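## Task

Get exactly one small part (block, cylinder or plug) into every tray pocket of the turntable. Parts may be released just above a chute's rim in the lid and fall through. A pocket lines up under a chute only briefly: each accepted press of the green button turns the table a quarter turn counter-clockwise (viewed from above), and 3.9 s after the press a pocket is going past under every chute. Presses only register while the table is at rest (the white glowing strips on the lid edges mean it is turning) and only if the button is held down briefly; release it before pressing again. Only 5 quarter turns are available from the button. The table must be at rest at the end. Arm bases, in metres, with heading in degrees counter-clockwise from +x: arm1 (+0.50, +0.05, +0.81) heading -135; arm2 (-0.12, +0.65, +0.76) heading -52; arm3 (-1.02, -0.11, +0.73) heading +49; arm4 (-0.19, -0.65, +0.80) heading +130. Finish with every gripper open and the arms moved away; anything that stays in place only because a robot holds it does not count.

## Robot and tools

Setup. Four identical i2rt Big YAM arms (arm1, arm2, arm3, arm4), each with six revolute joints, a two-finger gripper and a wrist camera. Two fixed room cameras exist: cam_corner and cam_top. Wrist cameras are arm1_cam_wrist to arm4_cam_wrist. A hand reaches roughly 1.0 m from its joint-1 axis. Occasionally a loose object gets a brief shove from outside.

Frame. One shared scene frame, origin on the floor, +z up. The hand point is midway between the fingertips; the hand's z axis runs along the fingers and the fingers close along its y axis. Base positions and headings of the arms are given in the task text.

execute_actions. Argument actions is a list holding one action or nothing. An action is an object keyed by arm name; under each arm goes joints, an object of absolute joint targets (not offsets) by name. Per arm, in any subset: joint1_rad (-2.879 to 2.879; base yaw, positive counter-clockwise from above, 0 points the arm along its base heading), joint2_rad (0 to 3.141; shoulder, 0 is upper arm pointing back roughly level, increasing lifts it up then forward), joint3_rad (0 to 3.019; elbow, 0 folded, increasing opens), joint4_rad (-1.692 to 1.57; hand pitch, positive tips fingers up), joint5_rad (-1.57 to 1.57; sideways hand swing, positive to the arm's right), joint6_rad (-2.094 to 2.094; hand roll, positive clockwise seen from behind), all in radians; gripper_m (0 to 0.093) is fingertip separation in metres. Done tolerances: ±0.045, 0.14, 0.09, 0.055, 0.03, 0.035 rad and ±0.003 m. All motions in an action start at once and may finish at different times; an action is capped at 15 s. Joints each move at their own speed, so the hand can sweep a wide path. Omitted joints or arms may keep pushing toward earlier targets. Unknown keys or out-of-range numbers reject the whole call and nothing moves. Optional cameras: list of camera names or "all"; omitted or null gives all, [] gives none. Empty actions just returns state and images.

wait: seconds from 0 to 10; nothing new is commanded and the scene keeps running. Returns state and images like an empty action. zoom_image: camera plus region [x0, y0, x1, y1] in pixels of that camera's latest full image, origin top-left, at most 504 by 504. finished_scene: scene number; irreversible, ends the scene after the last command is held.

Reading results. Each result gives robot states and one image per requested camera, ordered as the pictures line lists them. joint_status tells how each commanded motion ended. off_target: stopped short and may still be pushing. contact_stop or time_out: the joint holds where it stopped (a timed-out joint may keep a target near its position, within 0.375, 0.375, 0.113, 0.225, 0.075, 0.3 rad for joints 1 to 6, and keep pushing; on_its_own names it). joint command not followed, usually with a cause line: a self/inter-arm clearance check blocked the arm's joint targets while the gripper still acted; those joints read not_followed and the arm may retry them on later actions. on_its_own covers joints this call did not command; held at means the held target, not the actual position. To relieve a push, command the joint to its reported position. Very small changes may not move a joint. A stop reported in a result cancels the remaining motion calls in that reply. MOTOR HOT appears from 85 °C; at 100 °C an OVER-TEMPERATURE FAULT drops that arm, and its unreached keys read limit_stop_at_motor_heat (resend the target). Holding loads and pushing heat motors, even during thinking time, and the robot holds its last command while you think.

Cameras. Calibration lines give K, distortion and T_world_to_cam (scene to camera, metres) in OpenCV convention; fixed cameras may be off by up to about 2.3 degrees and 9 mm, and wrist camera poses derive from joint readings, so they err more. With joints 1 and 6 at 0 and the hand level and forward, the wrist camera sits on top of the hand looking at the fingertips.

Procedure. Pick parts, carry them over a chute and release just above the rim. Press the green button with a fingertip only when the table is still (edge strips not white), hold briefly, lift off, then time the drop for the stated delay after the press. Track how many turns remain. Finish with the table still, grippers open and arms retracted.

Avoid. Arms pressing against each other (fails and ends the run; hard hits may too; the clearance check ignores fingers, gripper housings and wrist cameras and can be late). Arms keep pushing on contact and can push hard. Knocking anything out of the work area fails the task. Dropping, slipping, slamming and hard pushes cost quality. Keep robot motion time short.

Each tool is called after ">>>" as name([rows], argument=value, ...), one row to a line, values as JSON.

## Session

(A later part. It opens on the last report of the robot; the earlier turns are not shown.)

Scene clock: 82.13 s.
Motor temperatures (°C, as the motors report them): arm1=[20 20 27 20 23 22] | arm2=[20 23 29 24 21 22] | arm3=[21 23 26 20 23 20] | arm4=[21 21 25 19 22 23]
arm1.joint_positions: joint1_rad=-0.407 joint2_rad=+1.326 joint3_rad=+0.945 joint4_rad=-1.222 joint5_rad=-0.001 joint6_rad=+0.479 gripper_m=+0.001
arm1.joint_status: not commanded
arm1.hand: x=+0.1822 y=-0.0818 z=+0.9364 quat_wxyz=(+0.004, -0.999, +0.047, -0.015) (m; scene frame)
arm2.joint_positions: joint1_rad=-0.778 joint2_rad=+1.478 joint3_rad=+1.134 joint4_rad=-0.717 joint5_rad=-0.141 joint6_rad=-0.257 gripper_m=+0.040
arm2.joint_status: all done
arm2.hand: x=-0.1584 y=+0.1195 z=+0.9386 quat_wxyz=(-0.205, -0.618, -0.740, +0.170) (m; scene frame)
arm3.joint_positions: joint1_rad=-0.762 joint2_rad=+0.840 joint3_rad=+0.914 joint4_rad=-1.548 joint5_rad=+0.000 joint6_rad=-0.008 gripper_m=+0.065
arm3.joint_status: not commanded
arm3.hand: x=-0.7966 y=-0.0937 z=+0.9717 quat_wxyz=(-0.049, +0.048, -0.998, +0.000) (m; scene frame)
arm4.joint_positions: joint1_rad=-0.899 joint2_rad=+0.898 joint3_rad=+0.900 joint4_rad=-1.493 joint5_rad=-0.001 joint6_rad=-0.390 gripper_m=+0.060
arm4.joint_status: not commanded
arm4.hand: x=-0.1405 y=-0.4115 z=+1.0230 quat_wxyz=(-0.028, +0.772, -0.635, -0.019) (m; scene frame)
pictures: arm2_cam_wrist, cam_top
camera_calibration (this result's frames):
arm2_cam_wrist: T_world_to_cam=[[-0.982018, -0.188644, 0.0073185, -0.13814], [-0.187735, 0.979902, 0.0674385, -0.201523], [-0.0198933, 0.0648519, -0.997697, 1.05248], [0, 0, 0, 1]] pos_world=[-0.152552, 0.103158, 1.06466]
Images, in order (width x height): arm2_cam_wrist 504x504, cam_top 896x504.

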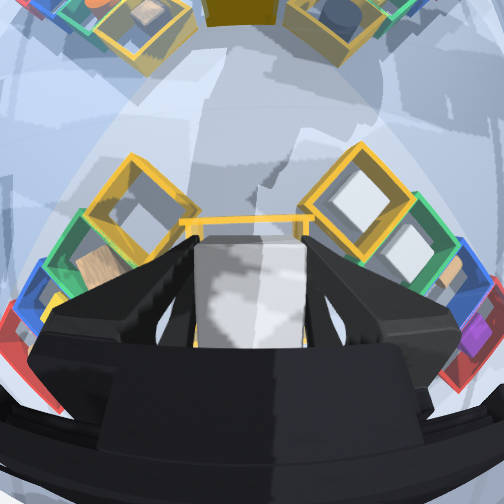

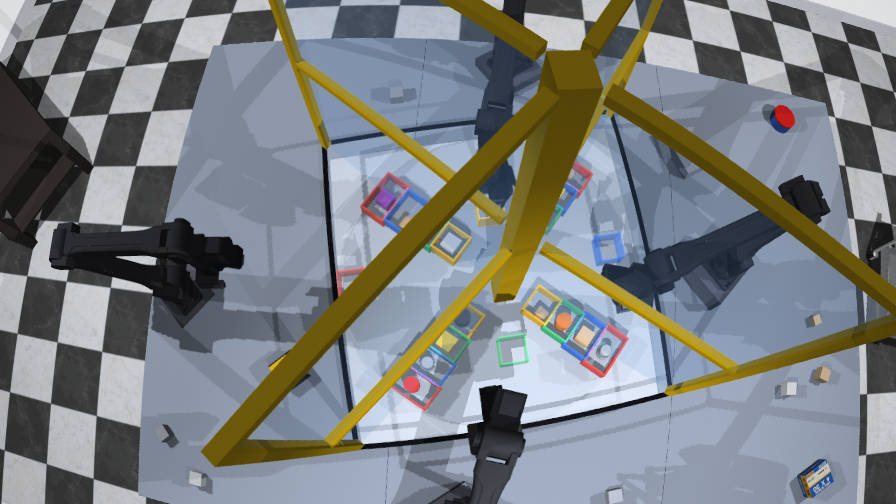

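>>> execute_actions([
  {"arm1": {"joints": {"joint2_rad": 1.44}}, "arm2": {"joints": {"joint4_rad": -0.745}}},
], cameras=["arm2_cam_wrist"])

>>> wait(seconds=3.17)

>>> execute_actions([
  {"arm2": {"joints": {"gripper_m": 0.062}}},
], cameras=["arm2_cam_wrist"])

>>> execute_actions([
  {"arm1": {"joints": {"joint2_rad": 1.0, "joint4_rad": -1.5}}, "arm2": {"joints": {"joint2_rad": 1.05, "joint4_rad": -1.15}}},
], cameras=["arm2_cam_wrist", "cam_top"])

Scene clock: 83.13 s.
Motor temperatures (°C, as the motors report them): arm1=[20 20 27 20 23 22] | arm2=[20 23 29 24 21 22] | arm3=[21 23 26 20 23 20] | arm4=[21 21 25 19 22 23]
arm1.joint_positions: joint1_rad=-0.407 joint2_rad=+1.396 joint3_rad=+0.957 joint4_rad=-1.226 joint5_rad=+0.000 joint6_rad=+0.479 gripper_m=+0.001
arm1.joint_status: all done
arm1.hand: x=+0.1796 y=-0.0829 z=+0.9178 quat_wxyz=(+0.017, -0.998, +0.047, -0.043) (m; scene frame)
arm2.joint_positions: joint1_rad=-0.778 joint2_rad=+1.478 joint3_rad=+1.134 joint4_rad=-0.736 joint5_rad=-0.141 joint6_rad=-0.257 gripper_m=+0.040
arm2.joint_status: all done
arm2.hand: x=-0.1580 y=+0.1235 z=+0.9364 quat_wxyz=(-0.200, -0.620, -0.741, +0.162) (m; scene frame)
arm3.joint_positions: joint1_rad=-0.762 joint2_rad=+0.840 joint3_rad=+0.914 joint4_rad=-1.548 joint5_rad=+0.000 joint6_rad=-0.008 gripper_m=+0.065
arm3.joint_status: not commanded
arm3.hand: x=-0.7966 y=-0.0937 z=+0.9717 quat_wxyz=(-0.049, +0.048, -0.998, +0.000) (m; scene frame)
arm4.joint_positions: joint1_rad=-0.899 joint2_rad=+0.898 joint3_rad=+0.900 joint4_rad=-1.493 joint5_rad=-0.001 joint6_rad=-0.390 gripper_m=+0.060
arm4.joint_status: not commanded
arm4.hand: x=-0.1405 y=-0.4115 z=+1.0230 quat_wxyz=(-0.028, +0.772, -0.635, -0.019) (m; scene frame)
pictures: arm2_cam_wrist
camera_calibration (this result's frames):
arm2_cam_wrist: T_world_to_cam=[[-0.981989, -0.188933, 0.00162779, -0.131518], [-0.188103, 0.978413, 0.0855907, -0.222108], [-0.0177635, 0.0837429, -0.996329, 1.04669], [0, 0, 0, 1]] pos_world=[-0.152336, 0.104812, 1.06207]
Images, in order (width x height): arm2_cam_wrist 504x504.

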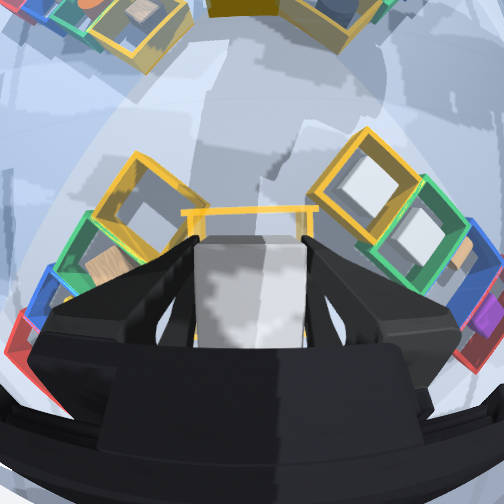

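Scene clock: 86.33 s.
Motor temperatures (°C, as the motors report them): arm1=[20 20 27 20 23 22] | arm2=[20 23 30 24 21 22] | arm3=[21 23 26 20 23 20] | arm4=[21 21 25 19 22 23]
arm1.joint_positions: joint1_rad=-0.407 joint2_rad=+1.396 joint3_rad=+0.957 joint4_rad=-1.226 joint5_rad=+0.000 joint6_rad=+0.479 gripper_m=+0.001
arm1.joint_status: all done
arm1.hand: x=+0.1796 y=-0.0829 z=+0.9178 quat_wxyz=(+0.017, -0.998, +0.047, -0.043) (m; scene frame)
arm2.joint_positions: joint1_rad=-0.778 joint2_rad=+1.478 joint3_rad=+1.134 joint4_rad=-0.736 joint5_rad=-0.141 joint6_rad=-0.257 gripper_m=+0.040
arm2.joint_status: all done
arm2.hand: x=-0.1580 y=+0.1235 z=+0.9364 quat_wxyz=(-0.200, -0.620, -0.741, +0.162) (m; scene frame)
arm3.joint_positions: joint1_rad=-0.762 joint2_rad=+0.840 joint3_rad=+0.914 joint4_rad=-1.548 joint5_rad=+0.000 joint6_rad=-0.008 gripper_m=+0.065
arm3.joint_status: not commanded
arm3.hand: x=-0.7966 y=-0.0937 z=+0.9717 quat_wxyz=(-0.049, +0.048, -0.998, +0.000) (m; scene frame)
arm4.joint_positions: joint1_rad=-0.899 joint2_rad=+0.898 joint3_rad=+0.900 joint4_rad=-1.493 joint5_rad=-0.001 joint6_rad=-0.390 gripper_m=+0.060
arm4.joint_status: not commanded
arm4.hand: x=-0.1405 y=-0.4115 z=+1.0230 quat_wxyz=(-0.028, +0.772, -0.635, -0.019) (m; scene frame)
wait: 3.20 s; at rest by 0.27 s
pictures: arm1_cam_wrist, arm2_cam_wrist, arm3_cam_wrist, arm4_cam_wrist, cam_corner, cam_top
camera_calibration (this result's frames):
arm1_cam_wrist: T_world_to_cam=[[0.0802324, 0.99648, 0.0242903, 0.0429043], [0.750096, -0.0764073, 0.6569, -0.7377], [0.656444, -0.0344846, -0.753587, 0.699347], [0, 0, 0, 1]] pos_world=[0.0908217, -0.0750022, 1.01057]
arm2_cam_wrist: T_world_to_cam=[[-0.981989, -0.188933, 0.00162779, -0.131518], [-0.188103, 0.978413, 0.0855907, -0.222108], [-0.0177635, 0.0837429, -0.996329, 1.04669], [0, 0, 0, 1]] pos_world=[-0.152336, 0.104812, 1.06207]
arm3_cam_wrist: T_world_to_cam=[[0.0839088, -0.99626, 0.0206411, -0.0468814], [-0.865533, -0.0626029, 0.496925, -1.17307], [-0.493774, -0.0595619, -0.867548, 0.5679], [0, 0, 0, 1]] pos_world=[-0.730987, -0.0863188, 1.07658]
arm4_cam_wrist: T_world_to_cam=[[0.982531, 0.185497, 0.0149379, 0.197668], [0.149141, -0.832879, 0.532982, -0.861169], [0.111308, -0.521443, -0.845995, 0.79042], [0, 0, 0, 1]] pos_world=[-0.15376, -0.341757, 1.12473]
Images, in order (width x height): arm1_cam_wrist 504x504, arm2_cam_wrist 504x504, arm3_cam_wrist 504x504, arm4_cam_wrist 504x504, cam_corner 896x504, cam_top 896x504.

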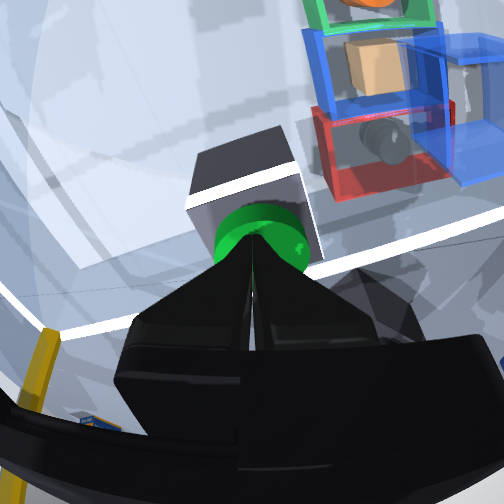

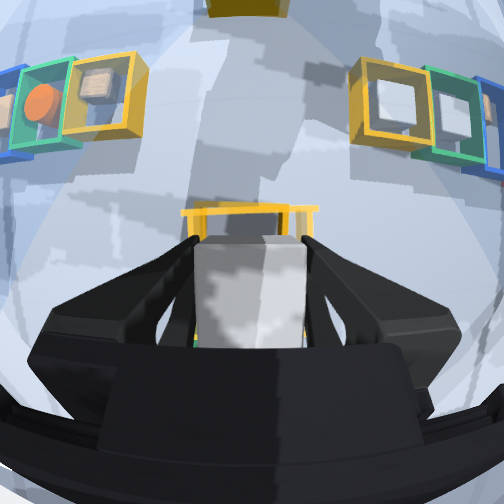

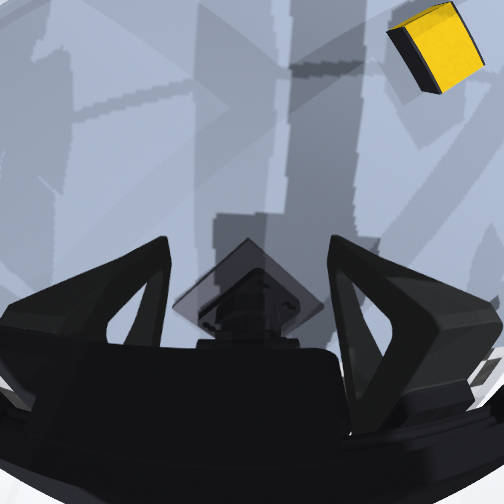

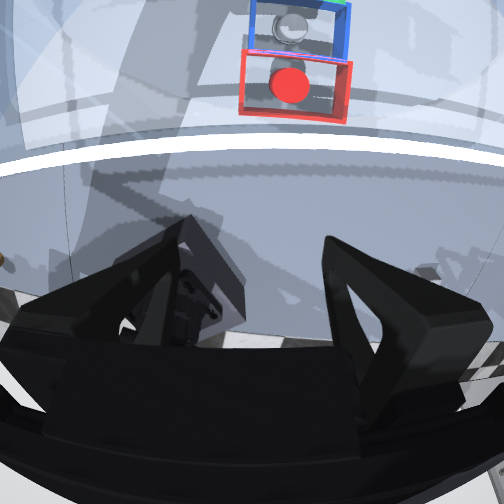

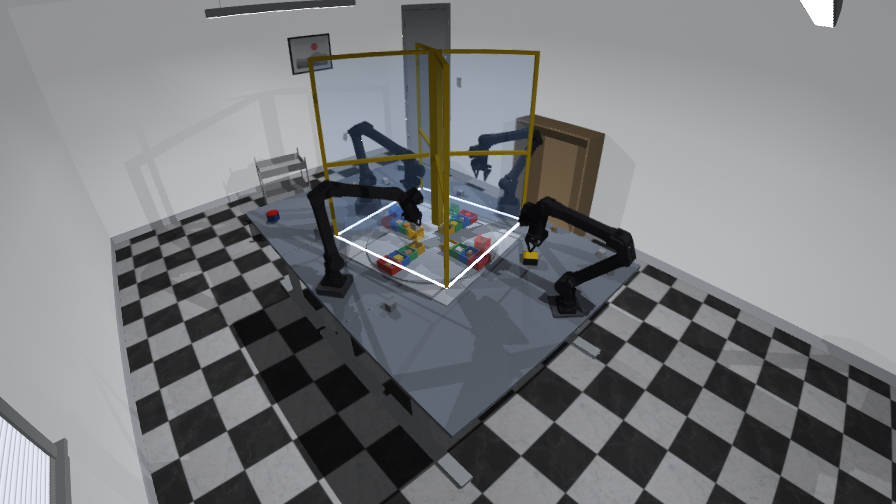

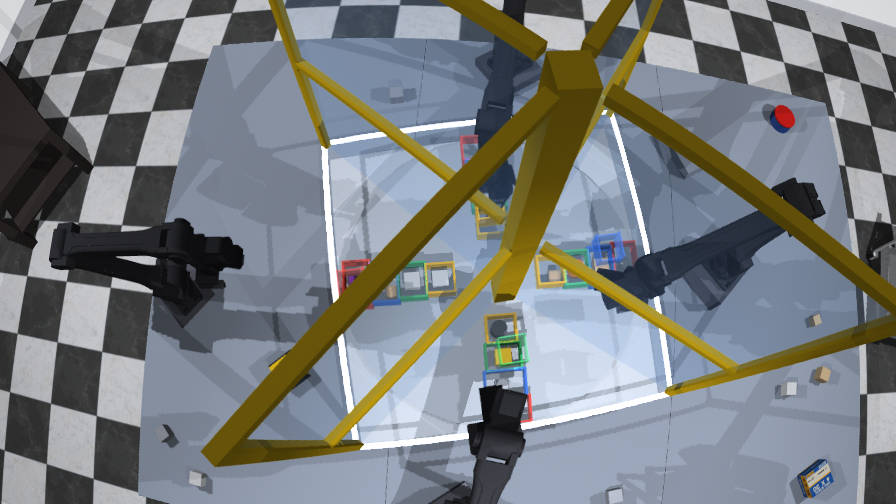

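Scene clock: 86.87 s.
Motor temperatures (°C, as the motors report them): arm1=[20 20 27 20 23 22] | arm2=[20 23 30 24 21 22] | arm3=[21 23 26 20 23 20] | arm4=[21 21 25 19 22 23]
arm1.joint_positions: joint1_rad=-0.407 joint2_rad=+1.396 joint3_rad=+0.957 joint4_rad=-1.226 joint5_rad=+0.000 joint6_rad=+0.479 gripper_m=+0.001
arm1.joint_status: not commanded
arm1.hand: x=+0.1796 y=-0.0829 z=+0.9178 quat_wxyz=(+0.017, -0.998, +0.047, -0.043) (m; scene frame)
arm2.joint_positions: joint1_rad=-0.778 joint2_rad=+1.478 joint3_rad=+1.134 joint4_rad=-0.736 joint5_rad=-0.141 joint6_rad=-0.257 gripper_m=+0.062
arm2.joint_status: all done
arm2.hand: x=-0.1580 y=+0.1235 z=+0.9364 quat_wxyz=(-0.200, -0.620, -0.741, +0.162) (m; scene frame)
arm3.joint_positions: joint1_rad=-0.762 joint2_rad=+0.840 joint3_rad=+0.914 joint4_rad=-1.548 joint5_rad=+0.000 joint6_rad=-0.008 gripper_m=+0.065
arm3.joint_status: not commanded
arm3.hand: x=-0.7966 y=-0.0937 z=+0.9717 quat_wxyz=(-0.049, +0.048, -0.998, +0.000) (m; scene frame)
arm4.joint_positions: joint1_rad=-0.899 joint2_rad=+0.898 joint3_rad=+0.900 joint4_rad=-1.493 joint5_rad=-0.001 joint6_rad=-0.390 gripper_m=+0.060
arm4.joint_status: not commanded
arm4.hand: x=-0.1405 y=-0.4115 z=+1.0230 quat_wxyz=(-0.028, +0.772, -0.635, -0.019) (m; scene frame)
pictures: arm2_cam_wrist
camera_calibration (this result's frames):
arm2_cam_wrist: T_world_to_cam=[[-0.981989, -0.188933, 0.00162779, -0.131518], [-0.188103, 0.978413, 0.0855907, -0.222108], [-0.0177635, 0.0837429, -0.996329, 1.04669], [0, 0, 0, 1]] pos_world=[-0.152336, 0.104812, 1.06207]
Images, in order (width x height): arm2_cam_wrist 504x504.

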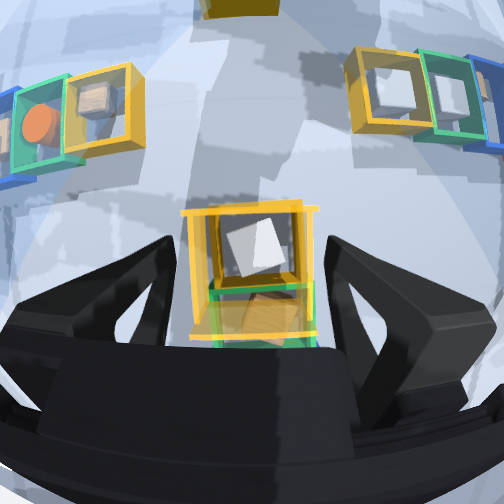

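Scene clock: 88.17 s.
Motor temperatures (°C, as the motors report them): arm1=[20 20 27 20 23 22] | arm2=[20 23 30 24 21 22] | arm3=[21 23 26 20 23 20] | arm4=[21 21 25 19 22 23]
arm1.joint_positions: joint1_rad=-0.407 joint2_rad=+0.993 joint3_rad=+0.934 joint4_rad=-1.487 joint5_rad=+0.000 joint6_rad=+0.479 gripper_m=+0.001
arm1.joint_status: all done
arm1.hand: x=+0.2594 y=-0.0501 z=+1.0261 quat_wxyz=(-0.008, -0.999, +0.047, +0.011) (m; scene frame)
arm2.joint_positions: joint1_rad=-0.778 joint2_rad=+1.041 joint3_rad=+1.134 joint4_rad=-1.139 joint5_rad=-0.141 joint6_rad=-0.257 gripper_m=+0.062
arm2.joint_status: all done
arm2.hand: x=-0.1439 y=+0.2616 z=+1.0816 quat_wxyz=(-0.210, -0.616, -0.738, +0.177) (m; scene frame)
arm3.joint_positions: joint1_rad=-0.762 joint2_rad=+0.840 joint3_rad=+0.914 joint4_rad=-1.548 joint5_rad=+0.000 joint6_rad=-0.008 gripper_m=+0.065
arm3.joint_status: not commanded
arm3.hand: x=-0.7966 y=-0.0937 z=+0.9717 quat_wxyz=(-0.049, +0.048, -0.998, +0.000) (m; scene frame)
arm4.joint_positions: joint1_rad=-0.899 joint2_rad=+0.898 joint3_rad=+0.900 joint4_rad=-1.493 joint5_rad=-0.001 joint6_rad=-0.390 gripper_m=+0.060
arm4.joint_status: not commanded
arm4.hand: x=-0.1405 y=-0.4115 z=+1.0230 quat_wxyz=(-0.028, +0.772, -0.635, -0.019) (m; scene frame)
pictures: arm2_cam_wrist, cam_top
camera_calibration (this result's frames):
arm2_cam_wrist: T_world_to_cam=[[-0.982034, -0.18831, 0.0122074, -0.103457], [-0.18745, 0.980907, 0.0518069, -0.330968], [-0.0217301, 0.0485878, -0.998583, 1.19114], [0, 0, 0, 1]] pos_world=[-0.137754, 0.247292, 1.20786]
Images, in order (width x height): arm2_cam_wrist 504x504, cam_top 896x504.

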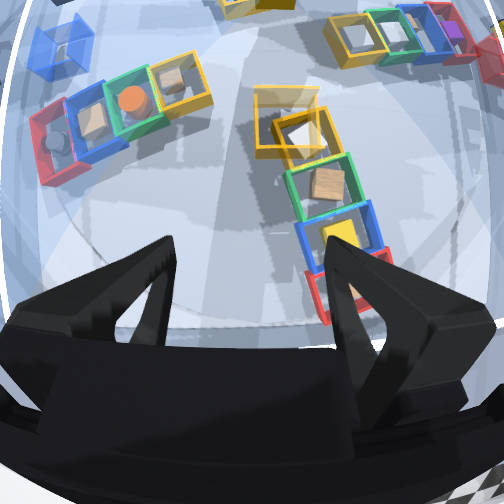

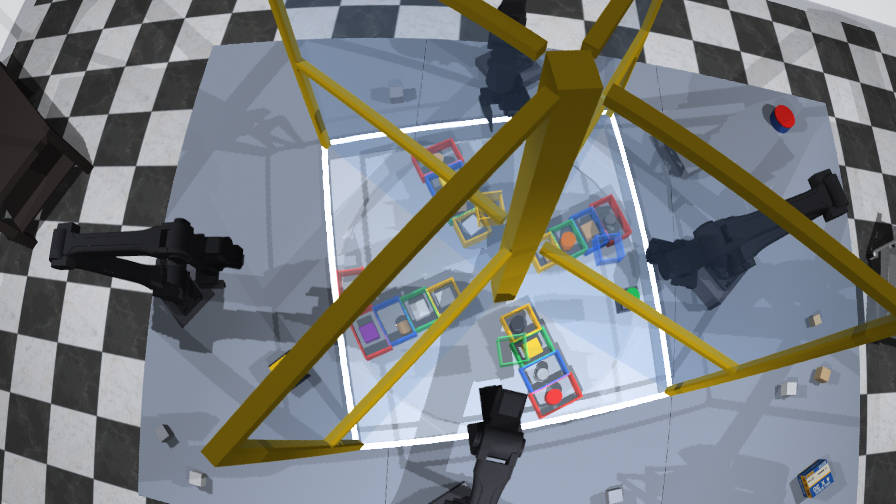

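All 16 pockets are filled. I'll wait for the turntable to stop.

>>> wait(seconds=3.2)

Scene clock: 91.40 s.
Motor temperatures (°C, as the motors report them): arm1=[20 20 27 20 23 22] | arm2=[20 22 30 24 21 22] | arm3=[21 23 26 20 23 20] | arm4=[21 21 25 19 22 23]
arm1.joint_positions: joint1_rad=-0.407 joint2_rad=+0.993 joint3_rad=+0.934 joint4_rad=-1.487 joint5_rad=+0.000 joint6_rad=+0.479 gripper_m=+0.001
arm1.joint_status: all done
arm1.hand: x=+0.2594 y=-0.0501 z=+1.0261 quat_wxyz=(-0.008, -0.999, +0.047, +0.011) (m; scene frame)
arm2.joint_positions: joint1_rad=-0.778 joint2_rad=+1.041 joint3_rad=+1.134 joint4_rad=-1.139 joint5_rad=-0.141 joint6_rad=-0.257 gripper_m=+0.062
arm2.joint_status: all done
arm2.hand: x=-0.1439 y=+0.2616 z=+1.0816 quat_wxyz=(-0.210, -0.616, -0.738, +0.177) (m; scene frame)
arm3.joint_positions: joint1_rad=-0.762 joint2_rad=+0.840 joint3_rad=+0.914 joint4_rad=-1.548 joint5_rad=+0.000 joint6_rad=-0.008 gripper_m=+0.065
arm3.joint_status: not commanded
arm3.hand: x=-0.7966 y=-0.0937 z=+0.9717 quat_wxyz=(-0.049, +0.048, -0.998, +0.000) (m; scene frame)
arm4.joint_positions: joint1_rad=-0.899 joint2_rad=+0.898 joint3_rad=+0.900 joint4_rad=-1.493 joint5_rad=-0.001 joint6_rad=-0.390 gripper_m=+0.060
arm4.joint_status: not commanded
arm4.hand: x=-0.1405 y=-0.4115 z=+1.0230 quat_wxyz=(-0.028, +0.772, -0.635, -0.019) (m; scene frame)
wait: 3.20 s; at rest by 0.23 s
pictures: arm1_cam_wrist, arm2_cam_wrist, arm3_cam_wrist, arm4_cam_wrist, cam_corner, cam_top
camera_calibration (this result's frames):
arm1_cam_wrist: T_world_to_cam=[[0.0804558, 0.996331, -0.0291938, 0.0559554], [0.817981, -0.0492602, 0.573133, -0.796493], [0.569591, -0.0699918, -0.818942, 0.817514], [0, 0, 0, 1]] pos_world=[0.181365, -0.0377662, 1.12763]
arm2_cam_wrist: T_world_to_cam=[[-0.982034, -0.18831, 0.0122074, -0.103457], [-0.18745, 0.980907, 0.0518069, -0.330968], [-0.0217301, 0.0485878, -0.998583, 1.19114], [0, 0, 0, 1]] pos_world=[-0.137754, 0.247292, 1.20786]
arm3_cam_wrist: T_world_to_cam=[[0.0839088, -0.99626, 0.0206411, -0.0468814], [-0.865533, -0.0626029, 0.496925, -1.17307], [-0.493774, -0.0595619, -0.867548, 0.5679], [0, 0, 0, 1]] pos_world=[-0.730987, -0.0863188, 1.07658]
arm4_cam_wrist: T_world_to_cam=[[0.982531, 0.185497, 0.0149379, 0.197668], [0.149141, -0.832879, 0.532982, -0.861169], [0.111308, -0.521443, -0.845995, 0.79042], [0, 0, 0, 1]] pos_world=[-0.15376, -0.341757, 1.12473]
Images, in order (width x height): arm1_cam_wrist 504x504, arm2_cam_wrist 504x504, arm3_cam_wrist 504x504, arm4_cam_wrist 504x504, cam_corner 896x504, cam_top 896x504.

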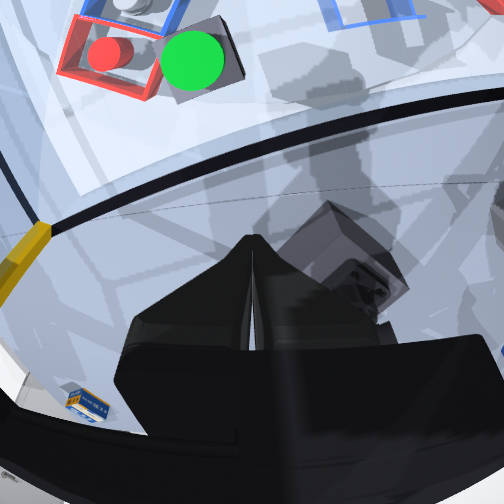

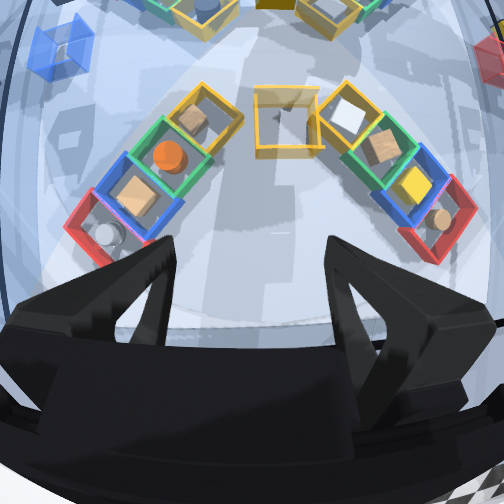

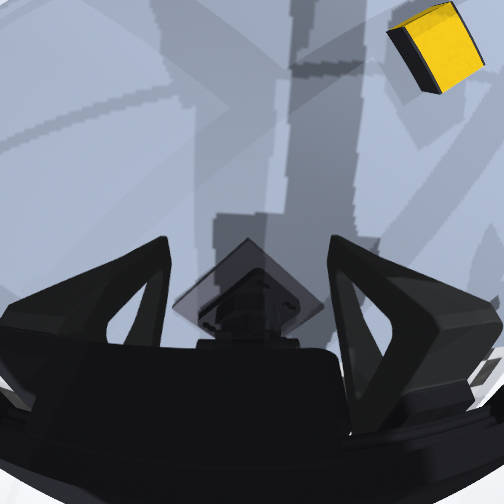

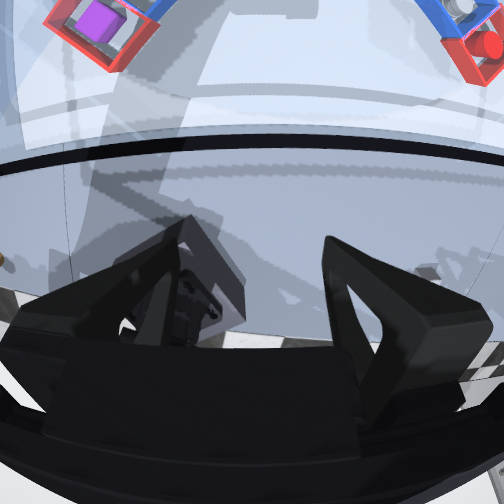

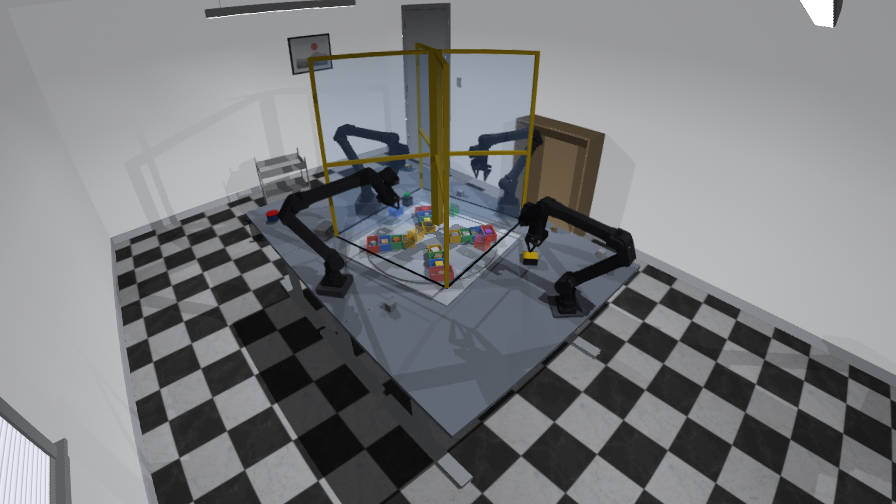

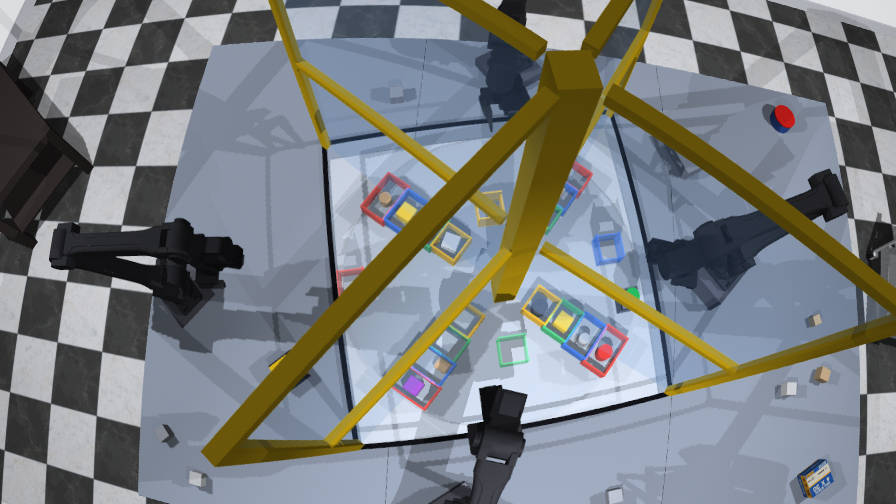

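>>> finished_scene(scene=1)

The scene is finished: the task was done.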